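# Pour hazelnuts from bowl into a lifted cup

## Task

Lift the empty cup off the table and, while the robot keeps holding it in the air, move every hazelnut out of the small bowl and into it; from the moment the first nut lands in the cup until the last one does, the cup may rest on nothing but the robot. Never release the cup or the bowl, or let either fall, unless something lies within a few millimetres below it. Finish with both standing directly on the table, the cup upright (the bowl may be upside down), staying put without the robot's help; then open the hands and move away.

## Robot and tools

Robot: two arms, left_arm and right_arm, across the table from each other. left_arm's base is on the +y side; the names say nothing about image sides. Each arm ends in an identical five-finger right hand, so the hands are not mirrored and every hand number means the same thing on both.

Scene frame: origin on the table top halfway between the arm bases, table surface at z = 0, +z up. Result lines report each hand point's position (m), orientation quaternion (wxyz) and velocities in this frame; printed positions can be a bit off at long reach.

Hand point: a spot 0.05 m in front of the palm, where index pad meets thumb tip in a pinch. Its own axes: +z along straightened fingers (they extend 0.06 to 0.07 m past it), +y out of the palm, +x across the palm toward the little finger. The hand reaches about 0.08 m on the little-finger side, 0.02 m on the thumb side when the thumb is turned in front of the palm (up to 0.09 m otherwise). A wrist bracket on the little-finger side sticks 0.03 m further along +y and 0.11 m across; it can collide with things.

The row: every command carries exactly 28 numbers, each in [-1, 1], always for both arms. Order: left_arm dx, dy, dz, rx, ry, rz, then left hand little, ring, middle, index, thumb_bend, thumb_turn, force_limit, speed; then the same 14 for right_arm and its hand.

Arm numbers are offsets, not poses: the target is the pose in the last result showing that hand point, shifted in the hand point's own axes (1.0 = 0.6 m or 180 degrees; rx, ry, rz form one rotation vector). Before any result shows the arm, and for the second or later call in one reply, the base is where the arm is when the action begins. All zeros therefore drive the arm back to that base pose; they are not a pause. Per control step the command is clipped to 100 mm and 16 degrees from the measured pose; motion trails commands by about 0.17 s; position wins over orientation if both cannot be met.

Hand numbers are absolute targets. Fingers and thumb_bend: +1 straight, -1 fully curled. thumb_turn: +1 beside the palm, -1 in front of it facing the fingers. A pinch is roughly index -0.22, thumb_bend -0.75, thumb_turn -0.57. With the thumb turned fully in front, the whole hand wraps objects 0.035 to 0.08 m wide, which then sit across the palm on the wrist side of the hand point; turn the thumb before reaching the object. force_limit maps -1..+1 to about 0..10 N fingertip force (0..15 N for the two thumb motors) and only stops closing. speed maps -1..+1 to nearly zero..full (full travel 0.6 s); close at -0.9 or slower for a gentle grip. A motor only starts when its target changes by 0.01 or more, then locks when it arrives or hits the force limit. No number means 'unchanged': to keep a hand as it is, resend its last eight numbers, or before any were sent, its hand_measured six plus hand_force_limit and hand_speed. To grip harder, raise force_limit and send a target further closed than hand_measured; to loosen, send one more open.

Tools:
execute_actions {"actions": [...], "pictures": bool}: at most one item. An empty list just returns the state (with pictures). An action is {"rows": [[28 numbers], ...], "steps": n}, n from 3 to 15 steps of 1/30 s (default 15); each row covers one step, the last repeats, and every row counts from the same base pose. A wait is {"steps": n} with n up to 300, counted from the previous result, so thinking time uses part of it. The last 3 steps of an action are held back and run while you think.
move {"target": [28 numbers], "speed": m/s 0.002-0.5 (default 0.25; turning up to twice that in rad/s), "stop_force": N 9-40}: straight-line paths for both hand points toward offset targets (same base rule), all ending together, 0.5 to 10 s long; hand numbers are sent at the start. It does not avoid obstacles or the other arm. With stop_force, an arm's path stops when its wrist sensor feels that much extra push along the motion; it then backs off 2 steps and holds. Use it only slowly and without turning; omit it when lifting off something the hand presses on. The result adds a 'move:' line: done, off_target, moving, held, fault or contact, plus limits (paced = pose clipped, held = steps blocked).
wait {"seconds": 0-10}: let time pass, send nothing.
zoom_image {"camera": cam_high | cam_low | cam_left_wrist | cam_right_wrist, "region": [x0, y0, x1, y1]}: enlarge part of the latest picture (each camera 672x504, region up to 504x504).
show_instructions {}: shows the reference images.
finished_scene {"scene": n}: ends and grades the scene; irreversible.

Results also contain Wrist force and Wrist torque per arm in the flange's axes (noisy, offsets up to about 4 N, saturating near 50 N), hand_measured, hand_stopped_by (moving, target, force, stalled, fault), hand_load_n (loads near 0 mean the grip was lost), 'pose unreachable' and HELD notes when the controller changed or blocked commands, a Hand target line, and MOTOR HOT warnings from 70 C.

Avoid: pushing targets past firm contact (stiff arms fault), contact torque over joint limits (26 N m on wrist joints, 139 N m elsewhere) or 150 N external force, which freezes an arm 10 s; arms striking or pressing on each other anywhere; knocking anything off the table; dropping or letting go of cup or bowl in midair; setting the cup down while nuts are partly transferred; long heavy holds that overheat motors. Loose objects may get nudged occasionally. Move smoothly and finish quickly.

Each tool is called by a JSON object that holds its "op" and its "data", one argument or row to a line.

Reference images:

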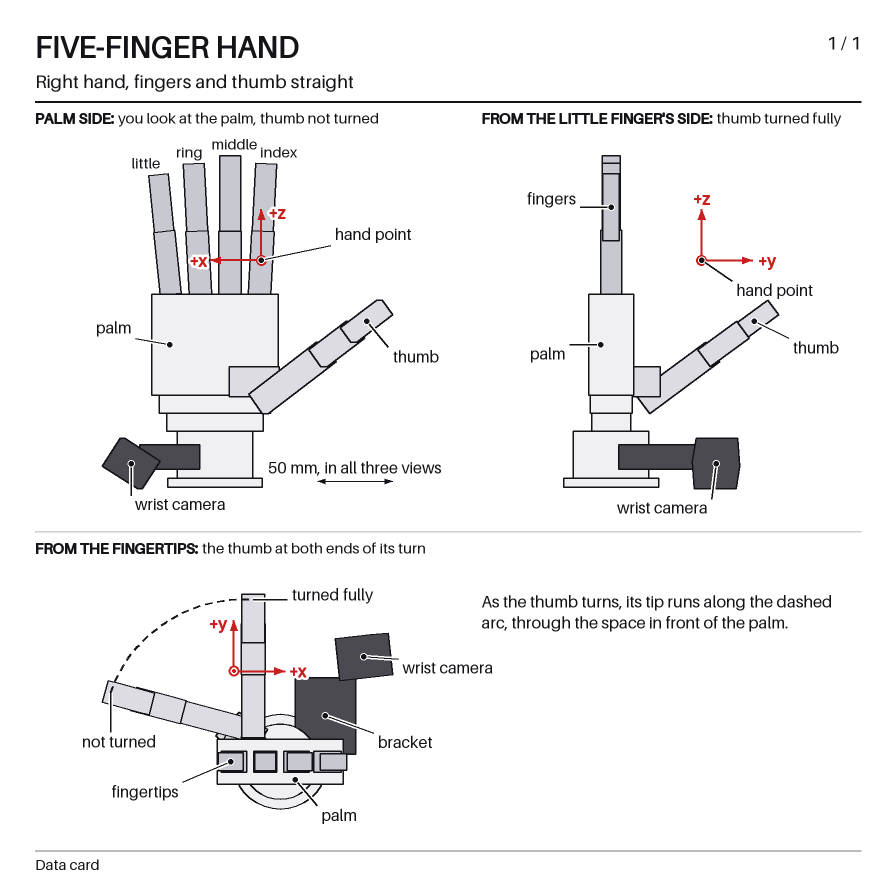

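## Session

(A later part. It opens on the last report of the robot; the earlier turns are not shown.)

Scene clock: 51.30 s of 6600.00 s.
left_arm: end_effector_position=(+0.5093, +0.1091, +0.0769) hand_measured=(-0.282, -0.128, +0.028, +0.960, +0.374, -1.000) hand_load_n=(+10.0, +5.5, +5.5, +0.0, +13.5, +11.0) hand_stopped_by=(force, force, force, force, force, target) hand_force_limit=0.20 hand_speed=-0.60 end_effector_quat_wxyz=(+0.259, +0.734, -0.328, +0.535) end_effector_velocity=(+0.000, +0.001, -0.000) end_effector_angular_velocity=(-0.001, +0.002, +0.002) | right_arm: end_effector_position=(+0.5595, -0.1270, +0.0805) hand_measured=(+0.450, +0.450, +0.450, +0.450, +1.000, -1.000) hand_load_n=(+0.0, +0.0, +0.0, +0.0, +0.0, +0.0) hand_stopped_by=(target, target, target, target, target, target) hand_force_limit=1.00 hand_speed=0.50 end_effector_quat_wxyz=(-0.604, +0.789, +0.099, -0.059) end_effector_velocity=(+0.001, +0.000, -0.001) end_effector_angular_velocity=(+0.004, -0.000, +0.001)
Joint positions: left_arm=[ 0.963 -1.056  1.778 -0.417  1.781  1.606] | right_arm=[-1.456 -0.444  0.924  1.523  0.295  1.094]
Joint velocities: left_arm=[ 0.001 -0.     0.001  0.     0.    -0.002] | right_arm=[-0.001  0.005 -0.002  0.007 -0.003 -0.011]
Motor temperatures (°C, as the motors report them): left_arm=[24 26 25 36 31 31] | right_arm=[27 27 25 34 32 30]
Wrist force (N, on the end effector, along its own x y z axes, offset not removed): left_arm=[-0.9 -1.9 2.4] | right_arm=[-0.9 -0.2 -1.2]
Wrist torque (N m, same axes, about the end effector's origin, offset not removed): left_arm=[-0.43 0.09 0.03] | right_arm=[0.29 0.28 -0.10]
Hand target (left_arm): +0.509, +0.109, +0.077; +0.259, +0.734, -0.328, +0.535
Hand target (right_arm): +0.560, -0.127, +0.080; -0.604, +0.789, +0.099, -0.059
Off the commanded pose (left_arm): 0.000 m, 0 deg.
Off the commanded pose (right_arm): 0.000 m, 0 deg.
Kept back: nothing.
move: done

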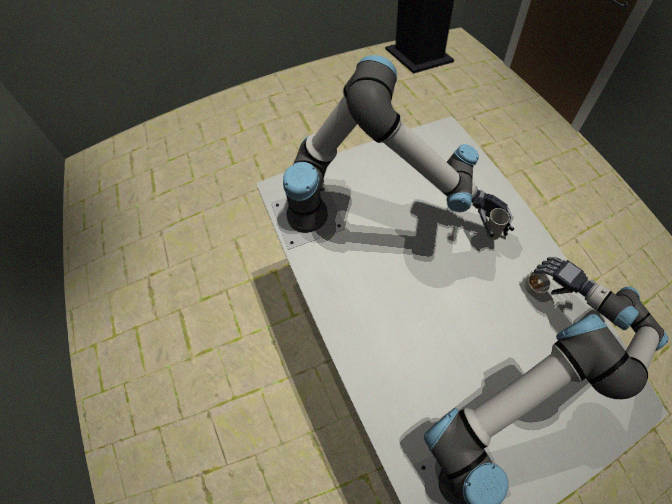

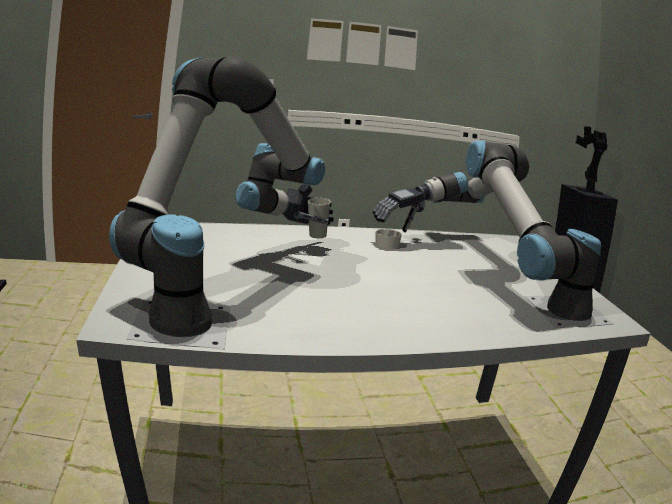

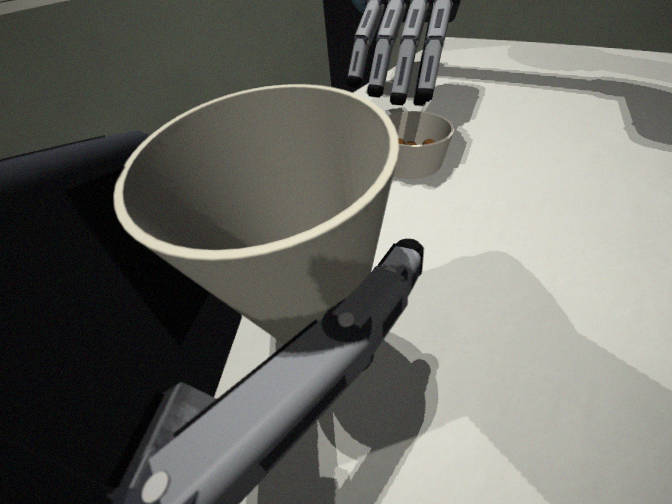

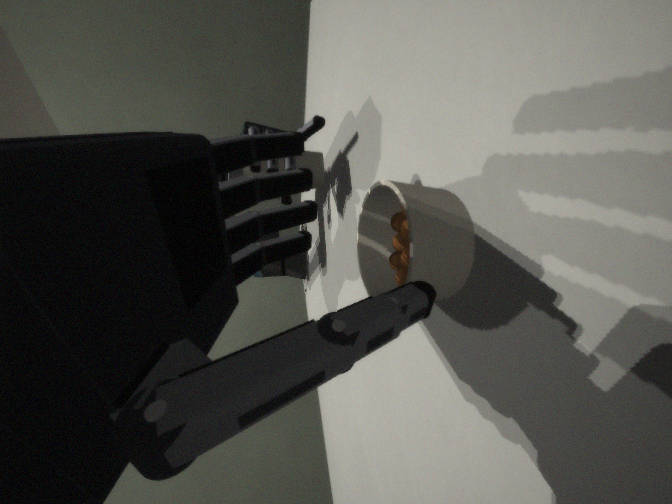

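{"op": "move", "data": {
  "target": [0,0,0,0,0,0,-0.8,-0.8,-0.8,-0.8,-0.6,-1,0.2,-0.6,-0.01,0,0.03,-0.1,0,0,0.7,0.7,0.7,0.7,1,-1,1,0.5],
  "speed": 0.1
}}

{"op": "move", "data": {
  "target": [0,0,0,0,0,0,-0.8,-0.8,-0.8,-0.8,-0.6,-1,0.2,-0.6,0,0.05,0.033,0,0,0,0.7,0.7,0.7,0.7,1,-1,1,0.5],
  "speed": 0.02,
  "stop_force": 10
}}

{"op": "zoom_image", "data": {
  "camera": "cam_low",
  "region": [320,160,480,270]
}}

Scene clock: 53.50 s of 6600.00 s.
left_arm: end_effector_position=(+0.5093, +0.1091, +0.0769) hand_measured=(-0.282, -0.128, +0.028, +0.960, +0.374, -1.000) hand_load_n=(+10.0, +5.5, +5.5, +0.0, +13.5, +11.0) hand_stopped_by=(force, force, force, force, force, target) hand_force_limit=0.20 hand_speed=-0.60 end_effector_quat_wxyz=(+0.259, +0.734, -0.328, +0.535) end_effector_velocity=(-0.000, -0.001, +0.000) end_effector_angular_velocity=(-0.001, +0.001, -0.000) | right_arm: end_effector_position=(+0.5499, -0.1115, +0.0757) hand_measured=(+0.700, +0.700, +0.700, +0.700, +1.000, -1.000) hand_load_n=(+0.0, +0.0, +0.0, +0.0, +0.0, +0.0) hand_stopped_by=(target, target, target, target, target, target) hand_force_limit=1.00 hand_speed=0.50 end_effector_quat_wxyz=(-0.473, +0.873, +0.107, -0.043) end_effector_velocity=(-0.000, -0.000, +0.000) end_effector_angular_velocity=(-0.011, -0.002, -0.001)
Joint positions: left_arm=[ 0.963 -1.056  1.778 -0.417  1.781  1.606] | right_arm=[-1.354 -0.53   0.828  1.294  0.58   1.513]
Joint velocities: left_arm=[-0.001  0.001 -0.001 -0.    -0.    -0.001] | right_arm=[ 0.003 -0.002 -0.003 -0.001  0.011  0.009]
Motor temperatures (°C, as the motors report them): left_arm=[24 26 25 36 31 31] | right_arm=[27 27 25 34 32 30]
Wrist force (N, on the end effector, along its own x y z axes, offset not removed): left_arm=[-1.0 -2.0 -0.6] | right_arm=[1.5 0.5 0.0]
Wrist torque (N m, same axes, about the end effector's origin, offset not removed): left_arm=[-0.30 0.32 0.07] | right_arm=[0.24 -0.23 0.01]
Hand target (left_arm): +0.509, +0.109, +0.077; +0.259, +0.734, -0.328, +0.535
Hand target (right_arm): +0.550, -0.111, +0.076; -0.473, +0.874, +0.107, -0.043
Off the commanded pose (left_arm): 0.000 m, 0 deg.
Off the commanded pose (right_arm): 0.000 m, 0 deg.
Kept back: nothing.
move: done

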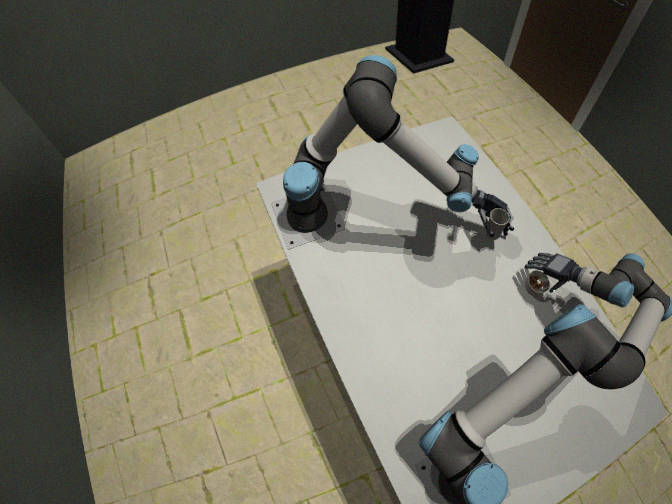

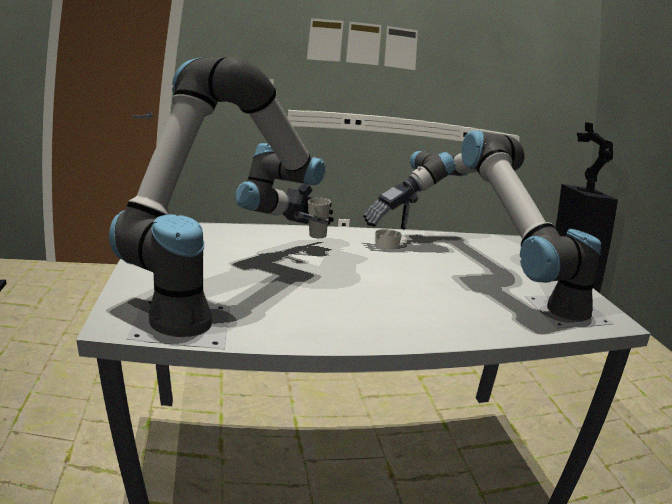

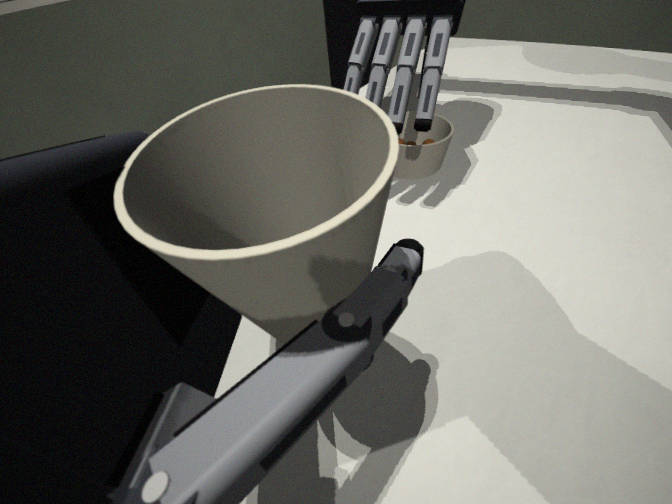

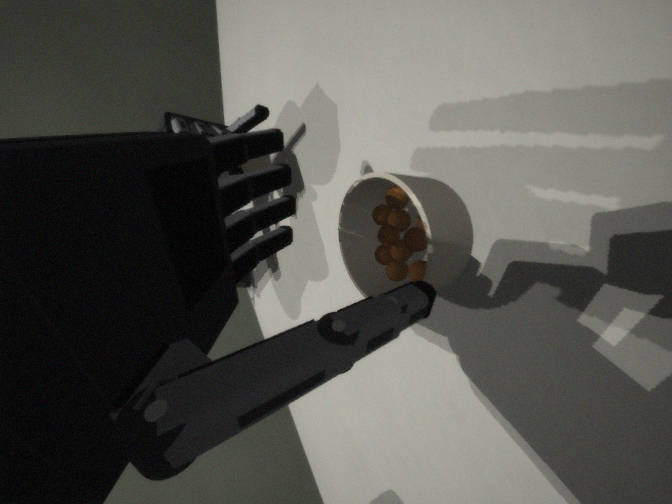

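Scene clock: 55.60 s of 6600.00 s.
left_arm: end_effector_position=(+0.5093, +0.1091, +0.0769) hand_measured=(-0.282, -0.128, +0.028, +0.960, +0.374, -1.000) hand_load_n=(+10.0, +5.5, +5.5, +0.0, +13.5, +11.0) hand_stopped_by=(force, force, force, force, force, target) hand_force_limit=0.20 hand_speed=-0.60 end_effector_quat_wxyz=(+0.259, +0.734, -0.328, +0.535) end_effector_velocity=(+0.001, -0.000, +0.001) end_effector_angular_velocity=(-0.001, -0.001, +0.000) | right_arm: end_effector_position=(+0.5508, -0.1112, +0.0400) hand_measured=(+0.700, +0.700, +0.700, +0.700, +1.000, -1.000) hand_load_n=(+0.0, +0.0, +0.0, +0.0, +0.0, +0.0) hand_stopped_by=(target, target, target, target, target, target) hand_force_limit=1.00 hand_speed=0.50 end_effector_quat_wxyz=(-0.473, +0.873, +0.107, -0.043) end_effector_velocity=(+0.001, -0.001, -0.002) end_effector_angular_velocity=(-0.001, +0.002, -0.003)
Joint positions: left_arm=[ 0.963 -1.056  1.778 -0.417  1.781  1.606] | right_arm=[-1.354 -0.491  0.846  1.237  0.58   1.513]
Joint velocities: left_arm=[ 0.001  0.001 -0.002 -0.     0.     0.   ] | right_arm=[-0.002  0.003  0.001 -0.003  0.     0.002]
Motor temperatures (°C, as the motors report them): left_arm=[24 26 25 36 31 31] | right_arm=[27 27 25 34 32 30]
Wrist force (N, on the end effector, along its own x y z axes, offset not removed): left_arm=[0.6 -2.2 1.7] | right_arm=[1.1 0.3 -2.2]
Wrist torque (N m, same axes, about the end effector's origin, offset not removed): left_arm=[-0.43 -0.16 0.14] | right_arm=[0.34 -0.06 0.03]
Hand target (left_arm): +0.509, +0.109, +0.077; +0.259, +0.734, -0.328, +0.535
Hand target (right_arm): +0.551, -0.111, +0.040; -0.473, +0.873, +0.107, -0.043
Off the commanded pose (left_arm): 0.000 m, 0 deg.
Off the commanded pose (right_arm): 0.000 m, 0 deg.
Kept back: nothing.
move: done

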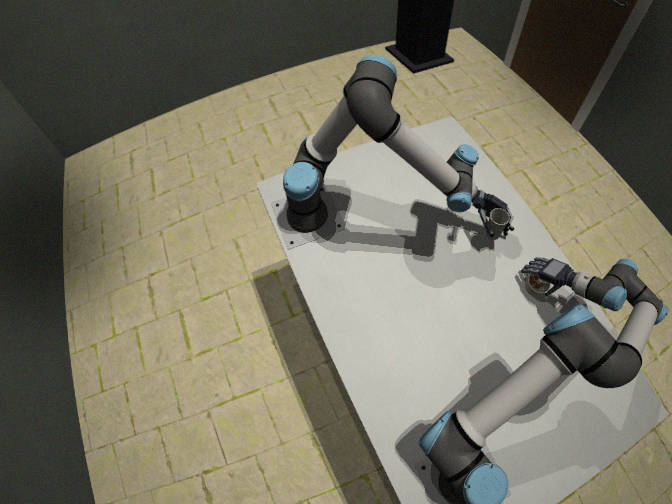

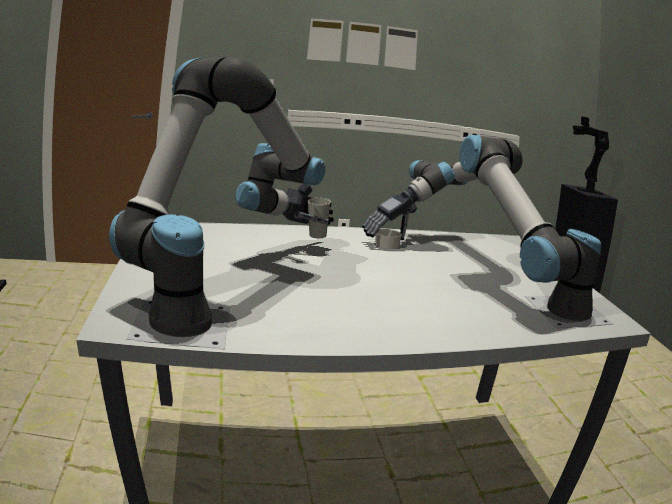

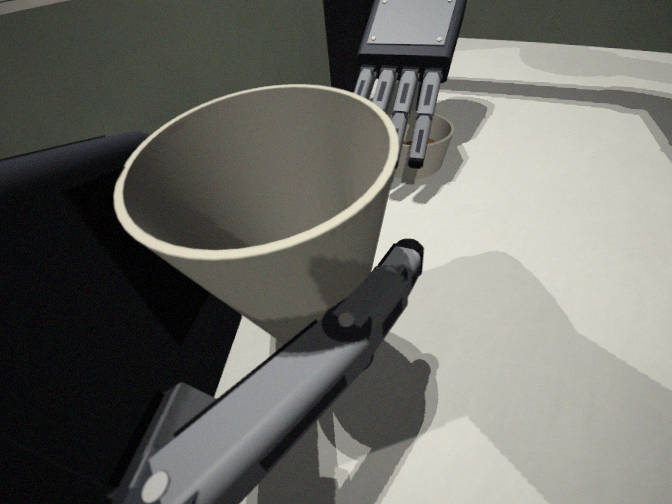

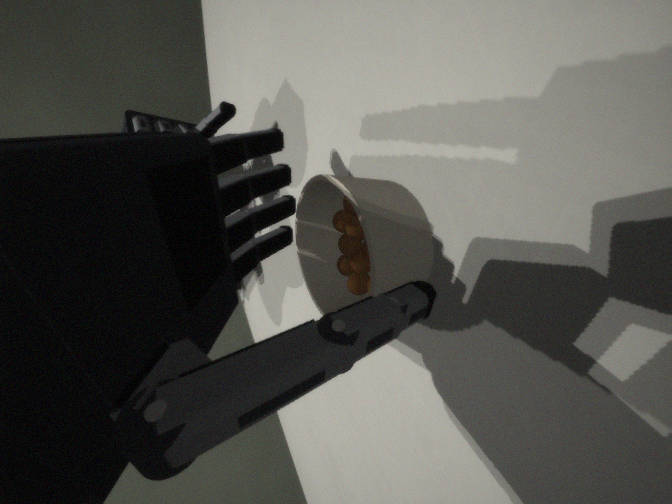

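Region (320, 160, 480, 270) of cam_low's 672x504 image, scaled by 3.150, with more detail than that image has; it fills the top 346 rows of this view, and the rest is white.

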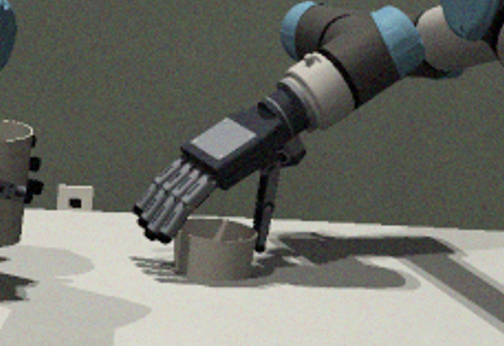

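Down a bit more, close, small lift.

{"op": "move", "data": {
  "target": [0,0,0,0,0,0,-0.8,-0.8,-0.8,-0.8,-0.6,-1,0.2,-0.6,0,0.021,0.014,0,0,0,0.7,0.7,0.7,0.7,1,-1,1,0.5],
  "speed": 0.01,
  "stop_force": 10
}}

{"op": "move", "data": {
  "target": [0,0,0,0,0,0,-0.8,-0.8,-0.8,-0.8,-0.6,-1,0.2,-0.6,0,0,0,0,0,0,0.7,0.7,-0.3,-0.3,0.3,-1,0.6,-0.8]
}}

{"op": "execute_actions", "data": {
  "actions": [
    {"rows":[[0,0,0,0,0,0,-0.8,-0.8,-0.8,-0.8,-0.6,-1,0.2,-0.6,0,-0.004,-0.003,0,0,0,0.7,0.7,-0.3,-0.3,0.3,-1,0.6,-0.8]]}
  ]
}}

Scene clock: 57.53 s of 6600.00 s.
left_arm: end_effector_position=(+0.5093, +0.1091, +0.0769) hand_measured=(-0.282, -0.128, +0.028, +0.960, +0.374, -1.000) hand_load_n=(+10.0, +5.5, +5.5, +0.0, +13.5, +11.0) hand_stopped_by=(force, force, force, force, force, target) hand_force_limit=0.20 hand_speed=-0.60 end_effector_quat_wxyz=(+0.259, +0.734, -0.328, +0.535) end_effector_velocity=(-0.000, +0.000, -0.001) end_effector_angular_velocity=(+0.001, +0.001, -0.000) | right_arm: end_effector_position=(+0.5512, -0.1110, +0.0251) hand_measured=(+0.700, +0.700, +0.700, +0.700, +1.000, -1.000) hand_load_n=(+0.0, +0.0, +0.0, +0.0, +0.0, +0.0) hand_stopped_by=(target, target, target, target, target, target) hand_force_limit=1.00 hand_speed=0.50 end_effector_quat_wxyz=(-0.473, +0.873, +0.107, -0.043) end_effector_velocity=(+0.000, +0.000, -0.002) end_effector_angular_velocity=(+0.000, +0.000, -0.001)
Joint positions: left_arm=[ 0.963 -1.056  1.778 -0.417  1.781  1.606] | right_arm=[-1.354 -0.473  0.851  1.214  0.58   1.514]
Joint velocities: left_arm=[ 0.    -0.     0.001  0.     0.    -0.   ] | right_arm=[ 0.     0.002 -0.001 -0.003 -0.     0.002]
Motor temperatures (°C, as the motors report them): left_arm=[24 26 25 36 31 31] | right_arm=[27 27 25 34 32 30]
Wrist force (N, on the end effector, along its own x y z axes, offset not removed): left_arm=[-0.6 -1.0 1.0] | right_arm=[-1.1 1.7 -0.8]
Wrist torque (N m, same axes, about the end effector's origin, offset not removed): left_arm=[-0.27 0.14 0.15] | right_arm=[0.52 0.17 -0.13]
Hand target (left_arm): +0.509, +0.109, +0.077; +0.259, +0.734, -0.328, +0.535
Hand target (right_arm): +0.551, -0.111, +0.025; -0.473, +0.873, +0.107, -0.043
Off the commanded pose (left_arm): 0.000 m, 0 deg.
Off the commanded pose (right_arm): 0.000 m, 0 deg.
Kept back: nothing.
move: done

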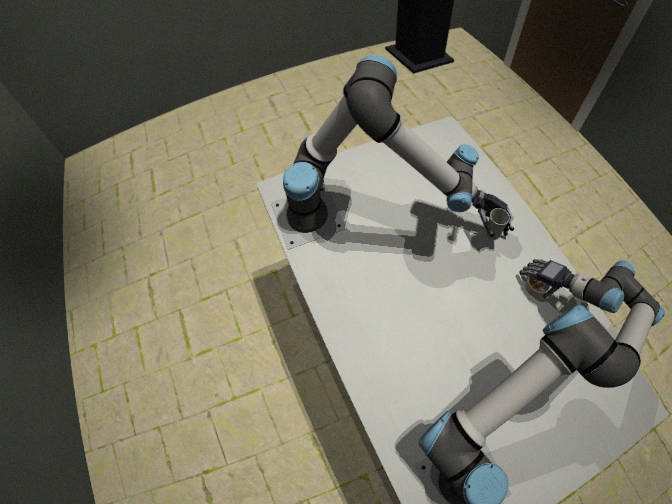

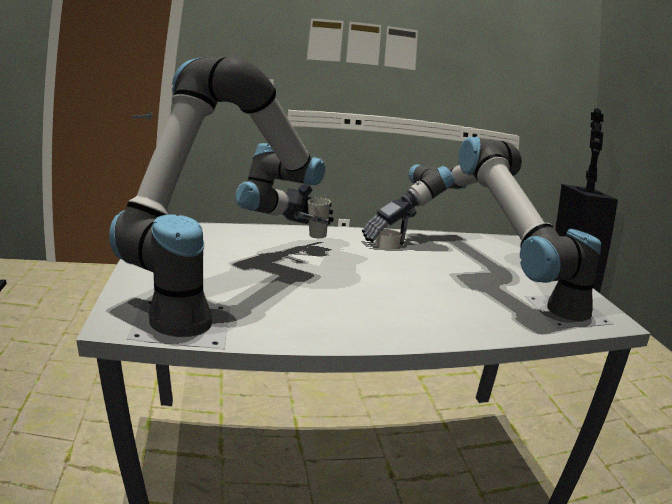

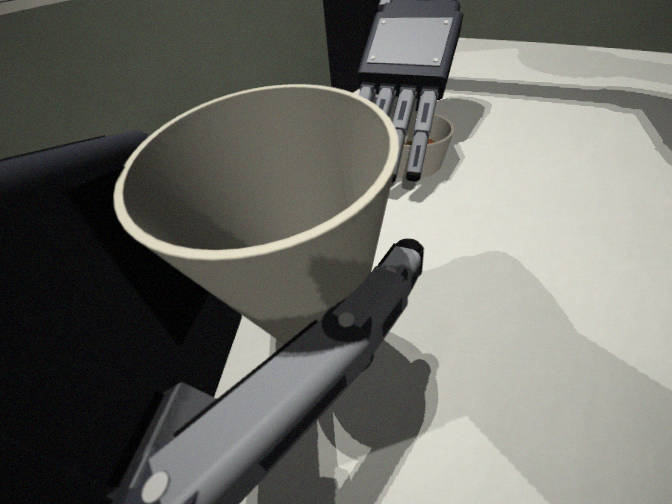

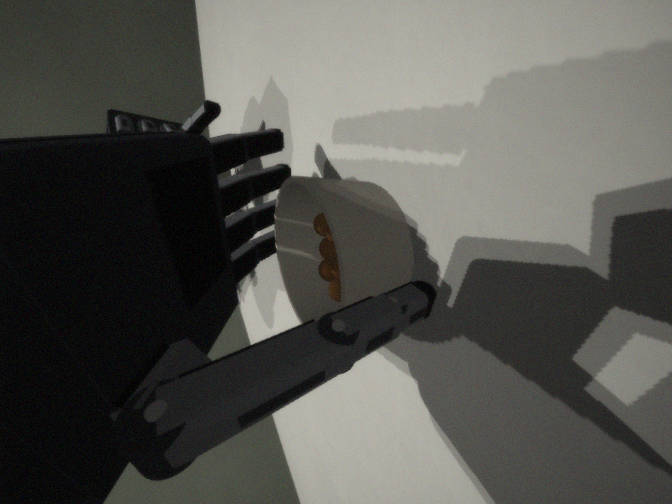

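Scene clock: 58.63 s of 6600.00 s.
left_arm: end_effector_position=(+0.5093, +0.1091, +0.0769) hand_measured=(-0.282, -0.128, +0.028, +0.960, +0.374, -1.000) hand_load_n=(+10.0, +5.5, +5.5, +0.0, +13.5, +11.0) hand_stopped_by=(force, force, force, force, force, target) hand_force_limit=0.20 hand_speed=-0.60 end_effector_quat_wxyz=(+0.259, +0.734, -0.328, +0.535) end_effector_velocity=(+0.000, -0.000, +0.000) end_effector_angular_velocity=(-0.001, -0.001, +0.000) | right_arm: end_effector_position=(+0.5511, -0.1110, +0.0251) hand_measured=(+0.700, +0.700, +0.470, +0.428, +0.858, -1.000) hand_load_n=(+0.0, +0.0, +5.0, +9.5, +13.5, +0.5) hand_stopped_by=(target, target, force, force, force, target) hand_force_limit=0.60 hand_speed=-0.80 end_effector_quat_wxyz=(-0.473, +0.873, +0.107, -0.043) end_effector_velocity=(-0.000, -0.000, -0.000) end_effector_angular_velocity=(+0.000, +0.001, -0.000)
Joint positions: left_arm=[ 0.963 -1.056  1.778 -0.417  1.781  1.606] | right_arm=[-1.354 -0.473  0.851  1.214  0.58   1.514]
Joint velocities: left_arm=[ 0.     0.    -0.001 -0.    -0.    -0.   ] | right_arm=[-0.     0.001  0.     0.    -0.     0.   ]
Motor temperatures (°C, as the motors report them): left_arm=[24 26 25 36 31 31] | right_arm=[27 27 25 34 32 30]
Wrist force (N, on the end effector, along its own x y z axes, offset not removed): left_arm=[0.6 -1.3 2.5] | right_arm=[-0.5 -7.3 -4.4]
Wrist torque (N m, same axes, about the end effector's origin, offset not removed): left_arm=[-0.42 -0.16 0.12] | right_arm=[0.75 0.11 -0.15]
Hand target (left_arm): +0.509, +0.109, +0.077; +0.259, +0.734, -0.328, +0.535
Hand target (right_arm): +0.551, -0.111, +0.025; -0.473, +0.873, +0.107, -0.043
Off the commanded pose (left_arm): 0.000 m, 0 deg.
Off the commanded pose (right_arm): 0.000 m, 0 deg.
Kept back: nothing.
move: done

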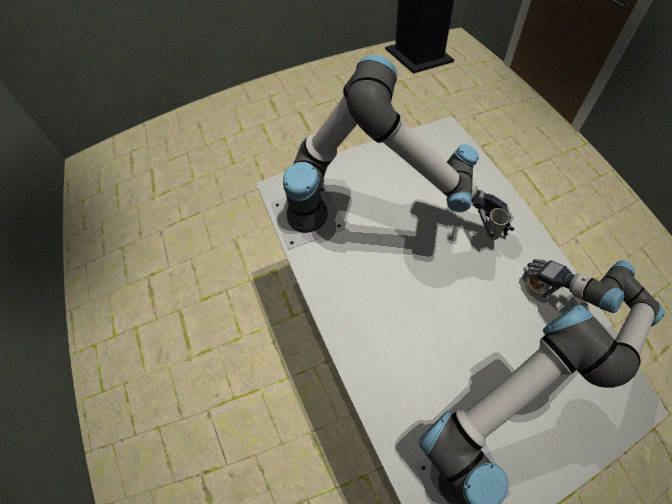

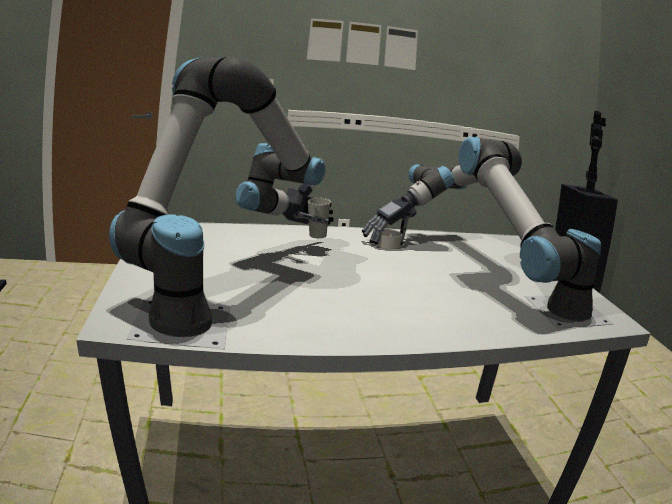

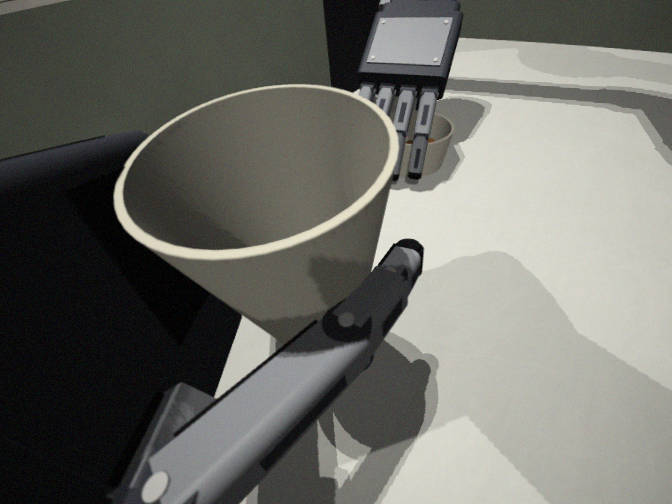

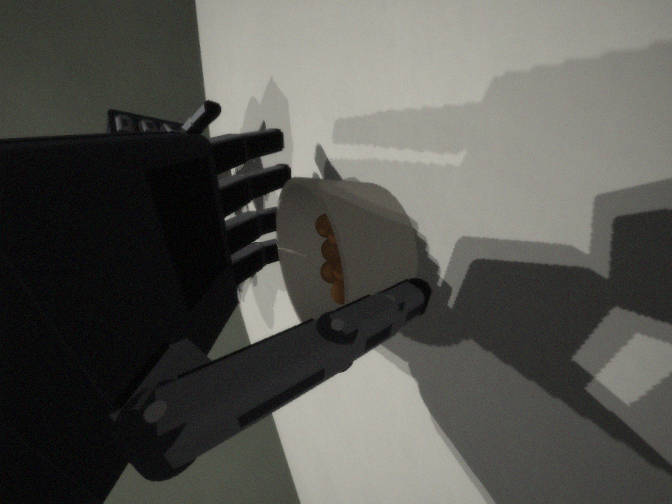

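Scene clock: 59.03 s of 6600.00 s.
left_arm: end_effector_position=(+0.5093, +0.1091, +0.0769) hand_measured=(-0.282, -0.128, +0.028, +0.960, +0.374, -1.000) hand_load_n=(+10.0, +5.5, +5.5, +0.0, +13.5, +11.0) hand_stopped_by=(force, force, force, force, force, target) hand_force_limit=0.20 hand_speed=-0.60 end_effector_quat_wxyz=(+0.259, +0.734, -0.328, +0.535) end_effector_velocity=(+0.001, -0.000, +0.000) end_effector_angular_velocity=(-0.000, -0.001, +0.000) | right_arm: end_effector_position=(+0.5510, -0.1111, +0.0280) hand_measured=(+0.700, +0.700, +0.470, +0.428, +0.860, -1.000) hand_load_n=(+0.0, +0.0, +4.0, +8.5, +14.0, +0.5) hand_stopped_by=(target, target, force, force, force, target) hand_force_limit=0.60 hand_speed=-0.80 end_effector_quat_wxyz=(-0.473, +0.873, +0.107, -0.043) end_effector_velocity=(+0.002, -0.001, +0.001) end_effector_angular_velocity=(+0.001, -0.002, -0.003)
Joint positions: left_arm=[ 0.963 -1.056  1.778 -0.417  1.781  1.606] | right_arm=[-1.354 -0.476  0.85   1.219  0.58   1.513]
Joint velocities: left_arm=[ 0.     0.001 -0.001 -0.     0.     0.   ] | right_arm=[-0.003 -0.001 -0.001 -0.    -0.001 -0.   ]
Motor temperatures (°C, as the motors report them): left_arm=[24 26 25 36 31 31] | right_arm=[27 27 25 34 32 30]
Wrist force (N, on the end effector, along its own x y z axes, offset not removed): left_arm=[-0.7 -1.2 -0.1] | right_arm=[-0.9 2.5 -0.6]
Wrist torque (N m, same axes, about the end effector's origin, offset not removed): left_arm=[-0.22 0.19 0.06] | right_arm=[0.32 -0.03 -0.12]
Steps of this call (steps 1 to 12: the first 12 steps of this action). Readings (end_effector_position | what the end effector reports):
1: left_arm (+0.5093, +0.1091, +0.0769) | right_arm (+0.5511, -0.1110, +0.0251) | left_arm hand_measured=(-0.282, -0.128, +0.028, +0.960, +0.374, -1.000) hand_load_n=(+10.0, +5.5, +5.5, +0.0, +13.5, +11.0) hand_stopped_by=(force, force, force, force, force, target) hand_force_limit=0.20 hand_speed=-0.60 | right_arm hand_measured=(+0.700, +0.700, +0.470, +0.428, +0.858, -1.000) hand_load_n=(+0.0, +0.0, +5.0, +9.5, +13.5, +0.5) hand_stopped_by=(target, target, force, force, force, target) hand_force_limit=0.60 hand_speed=-0.80
2: left_arm (+0.5093, +0.1091, +0.0769) | right_arm (+0.5511, -0.1110, +0.0254) | left_arm hand_measured=(-0.282, -0.128, +0.028, +0.960, +0.374, -1.000) hand_load_n=(+10.0, +5.5, +5.5, +0.0, +13.5, +11.0) hand_stopped_by=(force, force, force, force, force, target) hand_force_limit=0.20 hand_speed=-0.60 | right_arm hand_measured=(+0.700, +0.700, +0.470, +0.428, +0.858, -1.000) hand_load_n=(+0.0, +0.0, +5.0, +9.5, +13.5, +0.5) hand_stopped_by=(target, target, force, force, force, target) hand_force_limit=0.60 hand_speed=-0.80
4: left_arm (+0.5093, +0.1091, +0.0769) | right_arm (+0.5510, -0.1110, +0.0264) | left_arm hand_measured=(-0.282, -0.128, +0.028, +0.960, +0.374, -1.000) hand_load_n=(+10.0, +5.5, +5.5, +0.0, +13.5, +11.0) hand_stopped_by=(force, force, force, force, force, target) hand_force_limit=0.20 hand_speed=-0.60 | right_arm hand_measured=(+0.700, +0.700, +0.470, +0.428, +0.860, -1.000) hand_load_n=(+0.0, +0.0, +4.0, +8.5, +14.0, +0.5) hand_stopped_by=(target, target, force, force, force, target) hand_force_limit=0.60 hand_speed=-0.80
8: left_arm (+0.5093, +0.1091, +0.0769) | right_arm (+0.5510, -0.1111, +0.0276) | left_arm hand_measured=(-0.282, -0.128, +0.028, +0.960, +0.374, -1.000) hand_load_n=(+10.0, +5.5, +5.5, +0.0, +13.5, +11.0) hand_stopped_by=(force, force, force, force, force, target) hand_force_limit=0.20 hand_speed=-0.60 | right_arm hand_measured=(+0.700, +0.700, +0.470, +0.428, +0.860, -1.000) hand_load_n=(+0.0, +0.0, +4.0, +8.5, +14.0, +0.5) hand_stopped_by=(target, target, force, force, force, target) hand_force_limit=0.60 hand_speed=-0.80
12: the state above

{"op": "move", "data": {
  "target": [0,0,0,0,0,0,-0.8,-0.8,-0.8,-0.8,-0.6,-1,0.2,-0.6,-0.08,-0.27,-0.18,0,0,0,0.7,0.7,-0.3,-0.3,0.3,-1,0.6,-0.8],
  "speed": 0.08
}}

{"op": "move", "data": {
  "target": [0.01,0.17,0.05,0,0,0,-0.8,-0.8,-0.8,-0.8,-0.6,-1,0.2,-0.6,0,0,0.1,0,-0.1,0.17,0.7,0.7,-0.3,-0.3,0.3,-1,0.6,-0.8],
  "speed": 0.08
}}

Scene clock: 62.23 s of 6600.00 s.
left_arm: end_effector_position=(+0.5093, +0.1091, +0.0769) hand_measured=(-0.282, -0.128, +0.028, +0.960, +0.374, -1.000) hand_load_n=(+10.0, +5.5, +5.5, +0.0, +13.5, +11.0) hand_stopped_by=(force, force, force, force, force, target) hand_force_limit=0.20 hand_speed=-0.60 end_effector_quat_wxyz=(+0.259, +0.734, -0.328, +0.535) end_effector_velocity=(-0.000, -0.001, +0.001) end_effector_angular_velocity=(-0.001, -0.001, -0.001) | right_arm: end_effector_position=(+0.5000, -0.1246, +0.2212) hand_measured=(+0.700, +0.700, +0.470, +0.428, +0.860, -1.000) hand_load_n=(+0.0, +0.0, +4.0, +8.5, +14.0, +0.5) hand_stopped_by=(target, target, force, force, force, target) hand_force_limit=0.60 hand_speed=-0.80 end_effector_quat_wxyz=(-0.473, +0.873, +0.107, -0.043) end_effector_velocity=(-0.001, +0.001, +0.002) end_effector_angular_velocity=(+0.001, -0.001, +0.002)
Joint positions: left_arm=[ 0.963 -1.056  1.778 -0.417  1.781  1.606] | right_arm=[-1.359 -0.783  0.926  1.458  0.58   1.503]
Joint velocities: left_arm=[-0.001 -0.002  0.    -0.     0.    -0.001] | right_arm=[ 0.001 -0.003 -0.001  0.003 -0.    -0.001]
Motor temperatures (°C, as the motors report them): left_arm=[24 26 25 36 31 31] | right_arm=[27 27 25 34 32 30]
Wrist force (N, on the end effector, along its own x y z axes, offset not removed): left_arm=[0.9 -0.8 1.2] | right_arm=[-1.2 1.8 -0.5]
Wrist torque (N m, same axes, about the end effector's origin, offset not removed): left_arm=[-0.29 -0.17 0.12] | right_arm=[0.23 0.15 -0.13]
Hand target (left_arm): +0.509, +0.109, +0.077; +0.259, +0.734, -0.328, +0.535
Hand target (right_arm): +0.500, -0.125, +0.221; -0.473, +0.873, +0.107, -0.043
Off your previous action's commanded pose (left_arm): 0.000 m, 0 deg at its last step (step 3 of this call).
Off your previous action's commanded pose (right_arm): 0.000 m, 0 deg at its last step (step 3 of this call).
Off the commanded pose (left_arm): 0.000 m, 0 deg.
Off the commanded pose (right_arm): 0.000 m, 0 deg.
Kept back: nothing.
move: done

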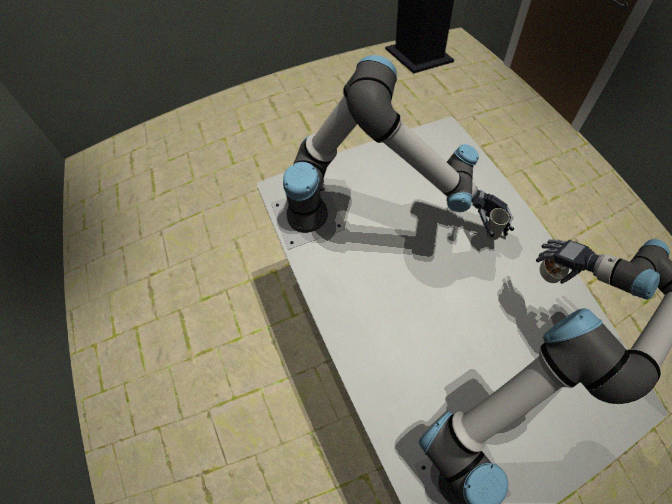

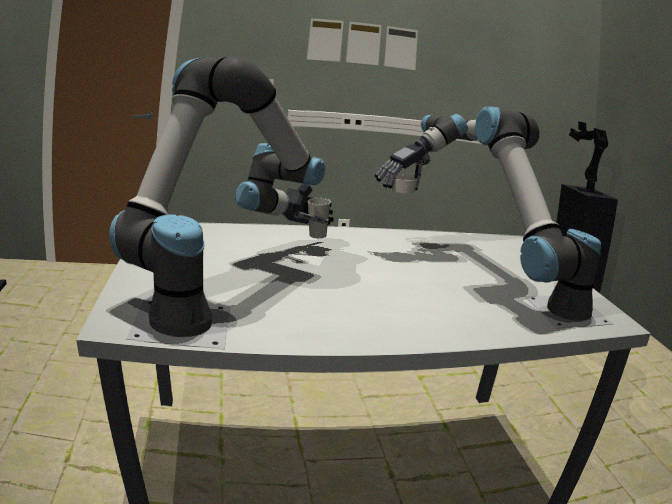

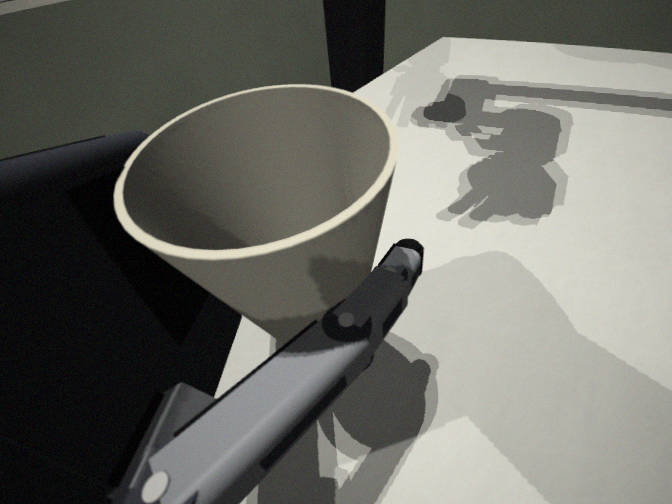

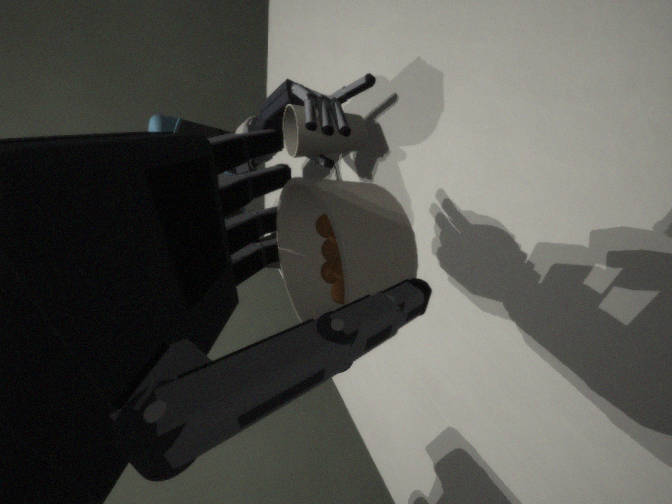

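Scene clock: 66.47 s of 6600.00 s.
left_arm: end_effector_position=(+0.4517, +0.0198, +0.0769) hand_measured=(-0.282, -0.128, +0.028, +0.960, +0.374, -1.000) hand_load_n=(+10.0, +5.5, +5.5, +0.0, +13.5, +11.0) hand_stopped_by=(force, force, force, force, force, target) hand_force_limit=0.20 hand_speed=-0.60 end_effector_quat_wxyz=(+0.259, +0.734, -0.328, +0.535) end_effector_velocity=(+0.000, -0.001, -0.000) end_effector_angular_velocity=(-0.001, +0.001, +0.003) | right_arm: end_effector_position=(+0.4892, -0.0757, +0.1883) hand_measured=(+0.700, +0.700, +0.470, +0.428, +0.860, -1.000) hand_load_n=(+0.0, +0.0, +4.5, +8.5, +14.0, +0.0) hand_stopped_by=(target, target, force, force, force, target) hand_force_limit=0.60 hand_speed=-0.80 end_effector_quat_wxyz=(+0.423, -0.853, +0.054, +0.300) end_effector_velocity=(-0.001, +0.002, -0.000) end_effector_angular_velocity=(-0.002, +0.014, +0.002)
Joint positions: left_arm=[ 0.74  -1.075  1.81  -0.437  1.568  1.539] | right_arm=[-1.285 -0.369  0.459  1.978  0.553  1.682]
Joint velocities: left_arm=[-0.002  0.001 -0.001 -0.    -0.005 -0.002] | right_arm=[ 0.003  0.012 -0.016  0.018 -0.002  0.   ]
Motor temperatures (°C, as the motors report them): left_arm=[24 26 25 36 31 31] | right_arm=[27 27 25 34 32 30]
Wrist force (N, on the end effector, along its own x y z axes, offset not removed): left_arm=[-0.2 -1.0 0.5] | right_arm=[1.7 2.5 0.7]
Wrist torque (N m, same axes, about the end effector's origin, offset not removed): left_arm=[-0.17 -0.03 0.13] | right_arm=[0.34 -0.23 -0.01]
Hand target (left_arm): +0.452, +0.020, +0.077; +0.259, +0.734, -0.328, +0.535
Hand target (right_arm): +0.489, -0.076, +0.188; -0.423, +0.853, -0.054, -0.301
Off the commanded pose (left_arm): 0.000 m, 0 deg.
Off the commanded pose (right_arm): 0.000 m, 0 deg.
Kept back: nothing.
move: done

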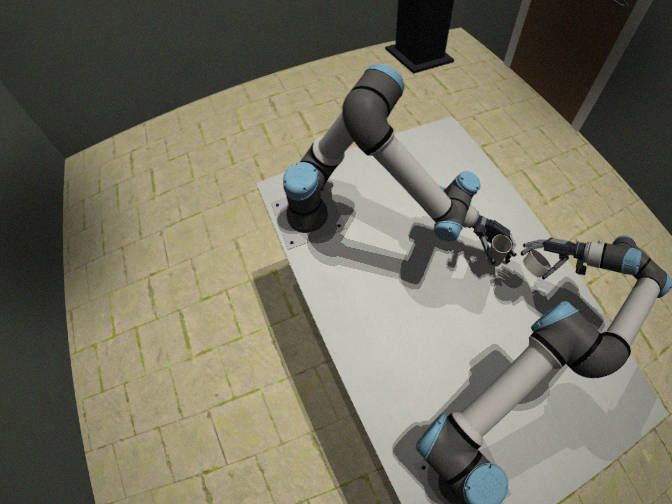

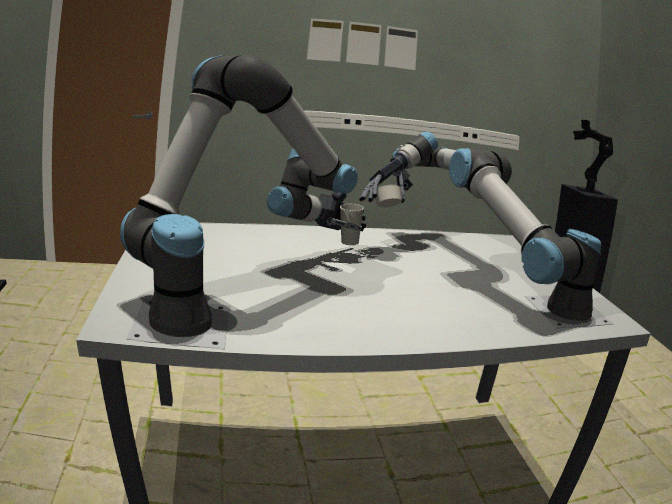

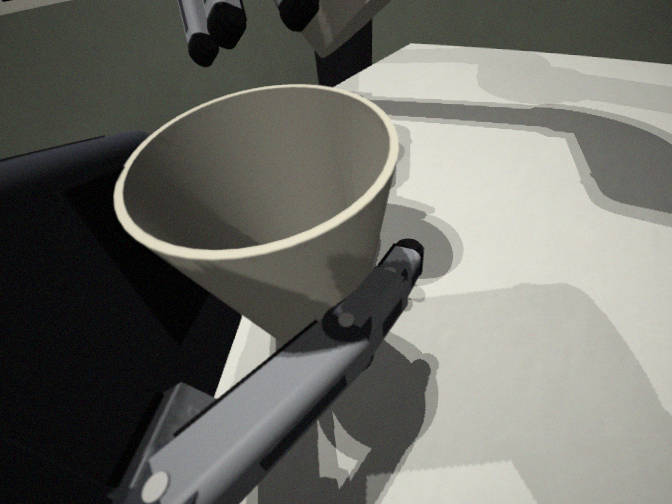

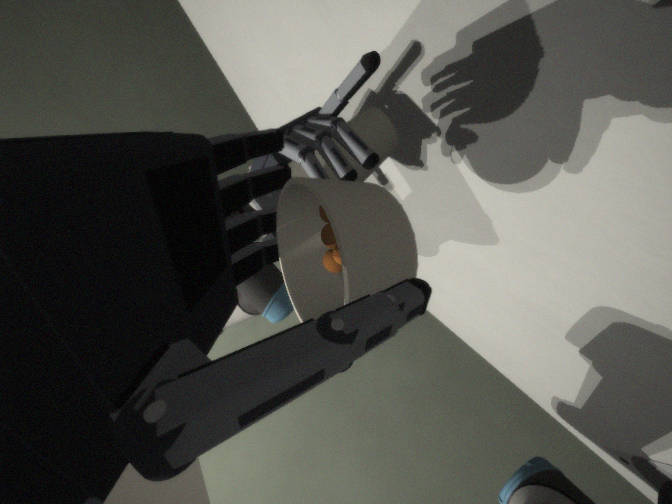

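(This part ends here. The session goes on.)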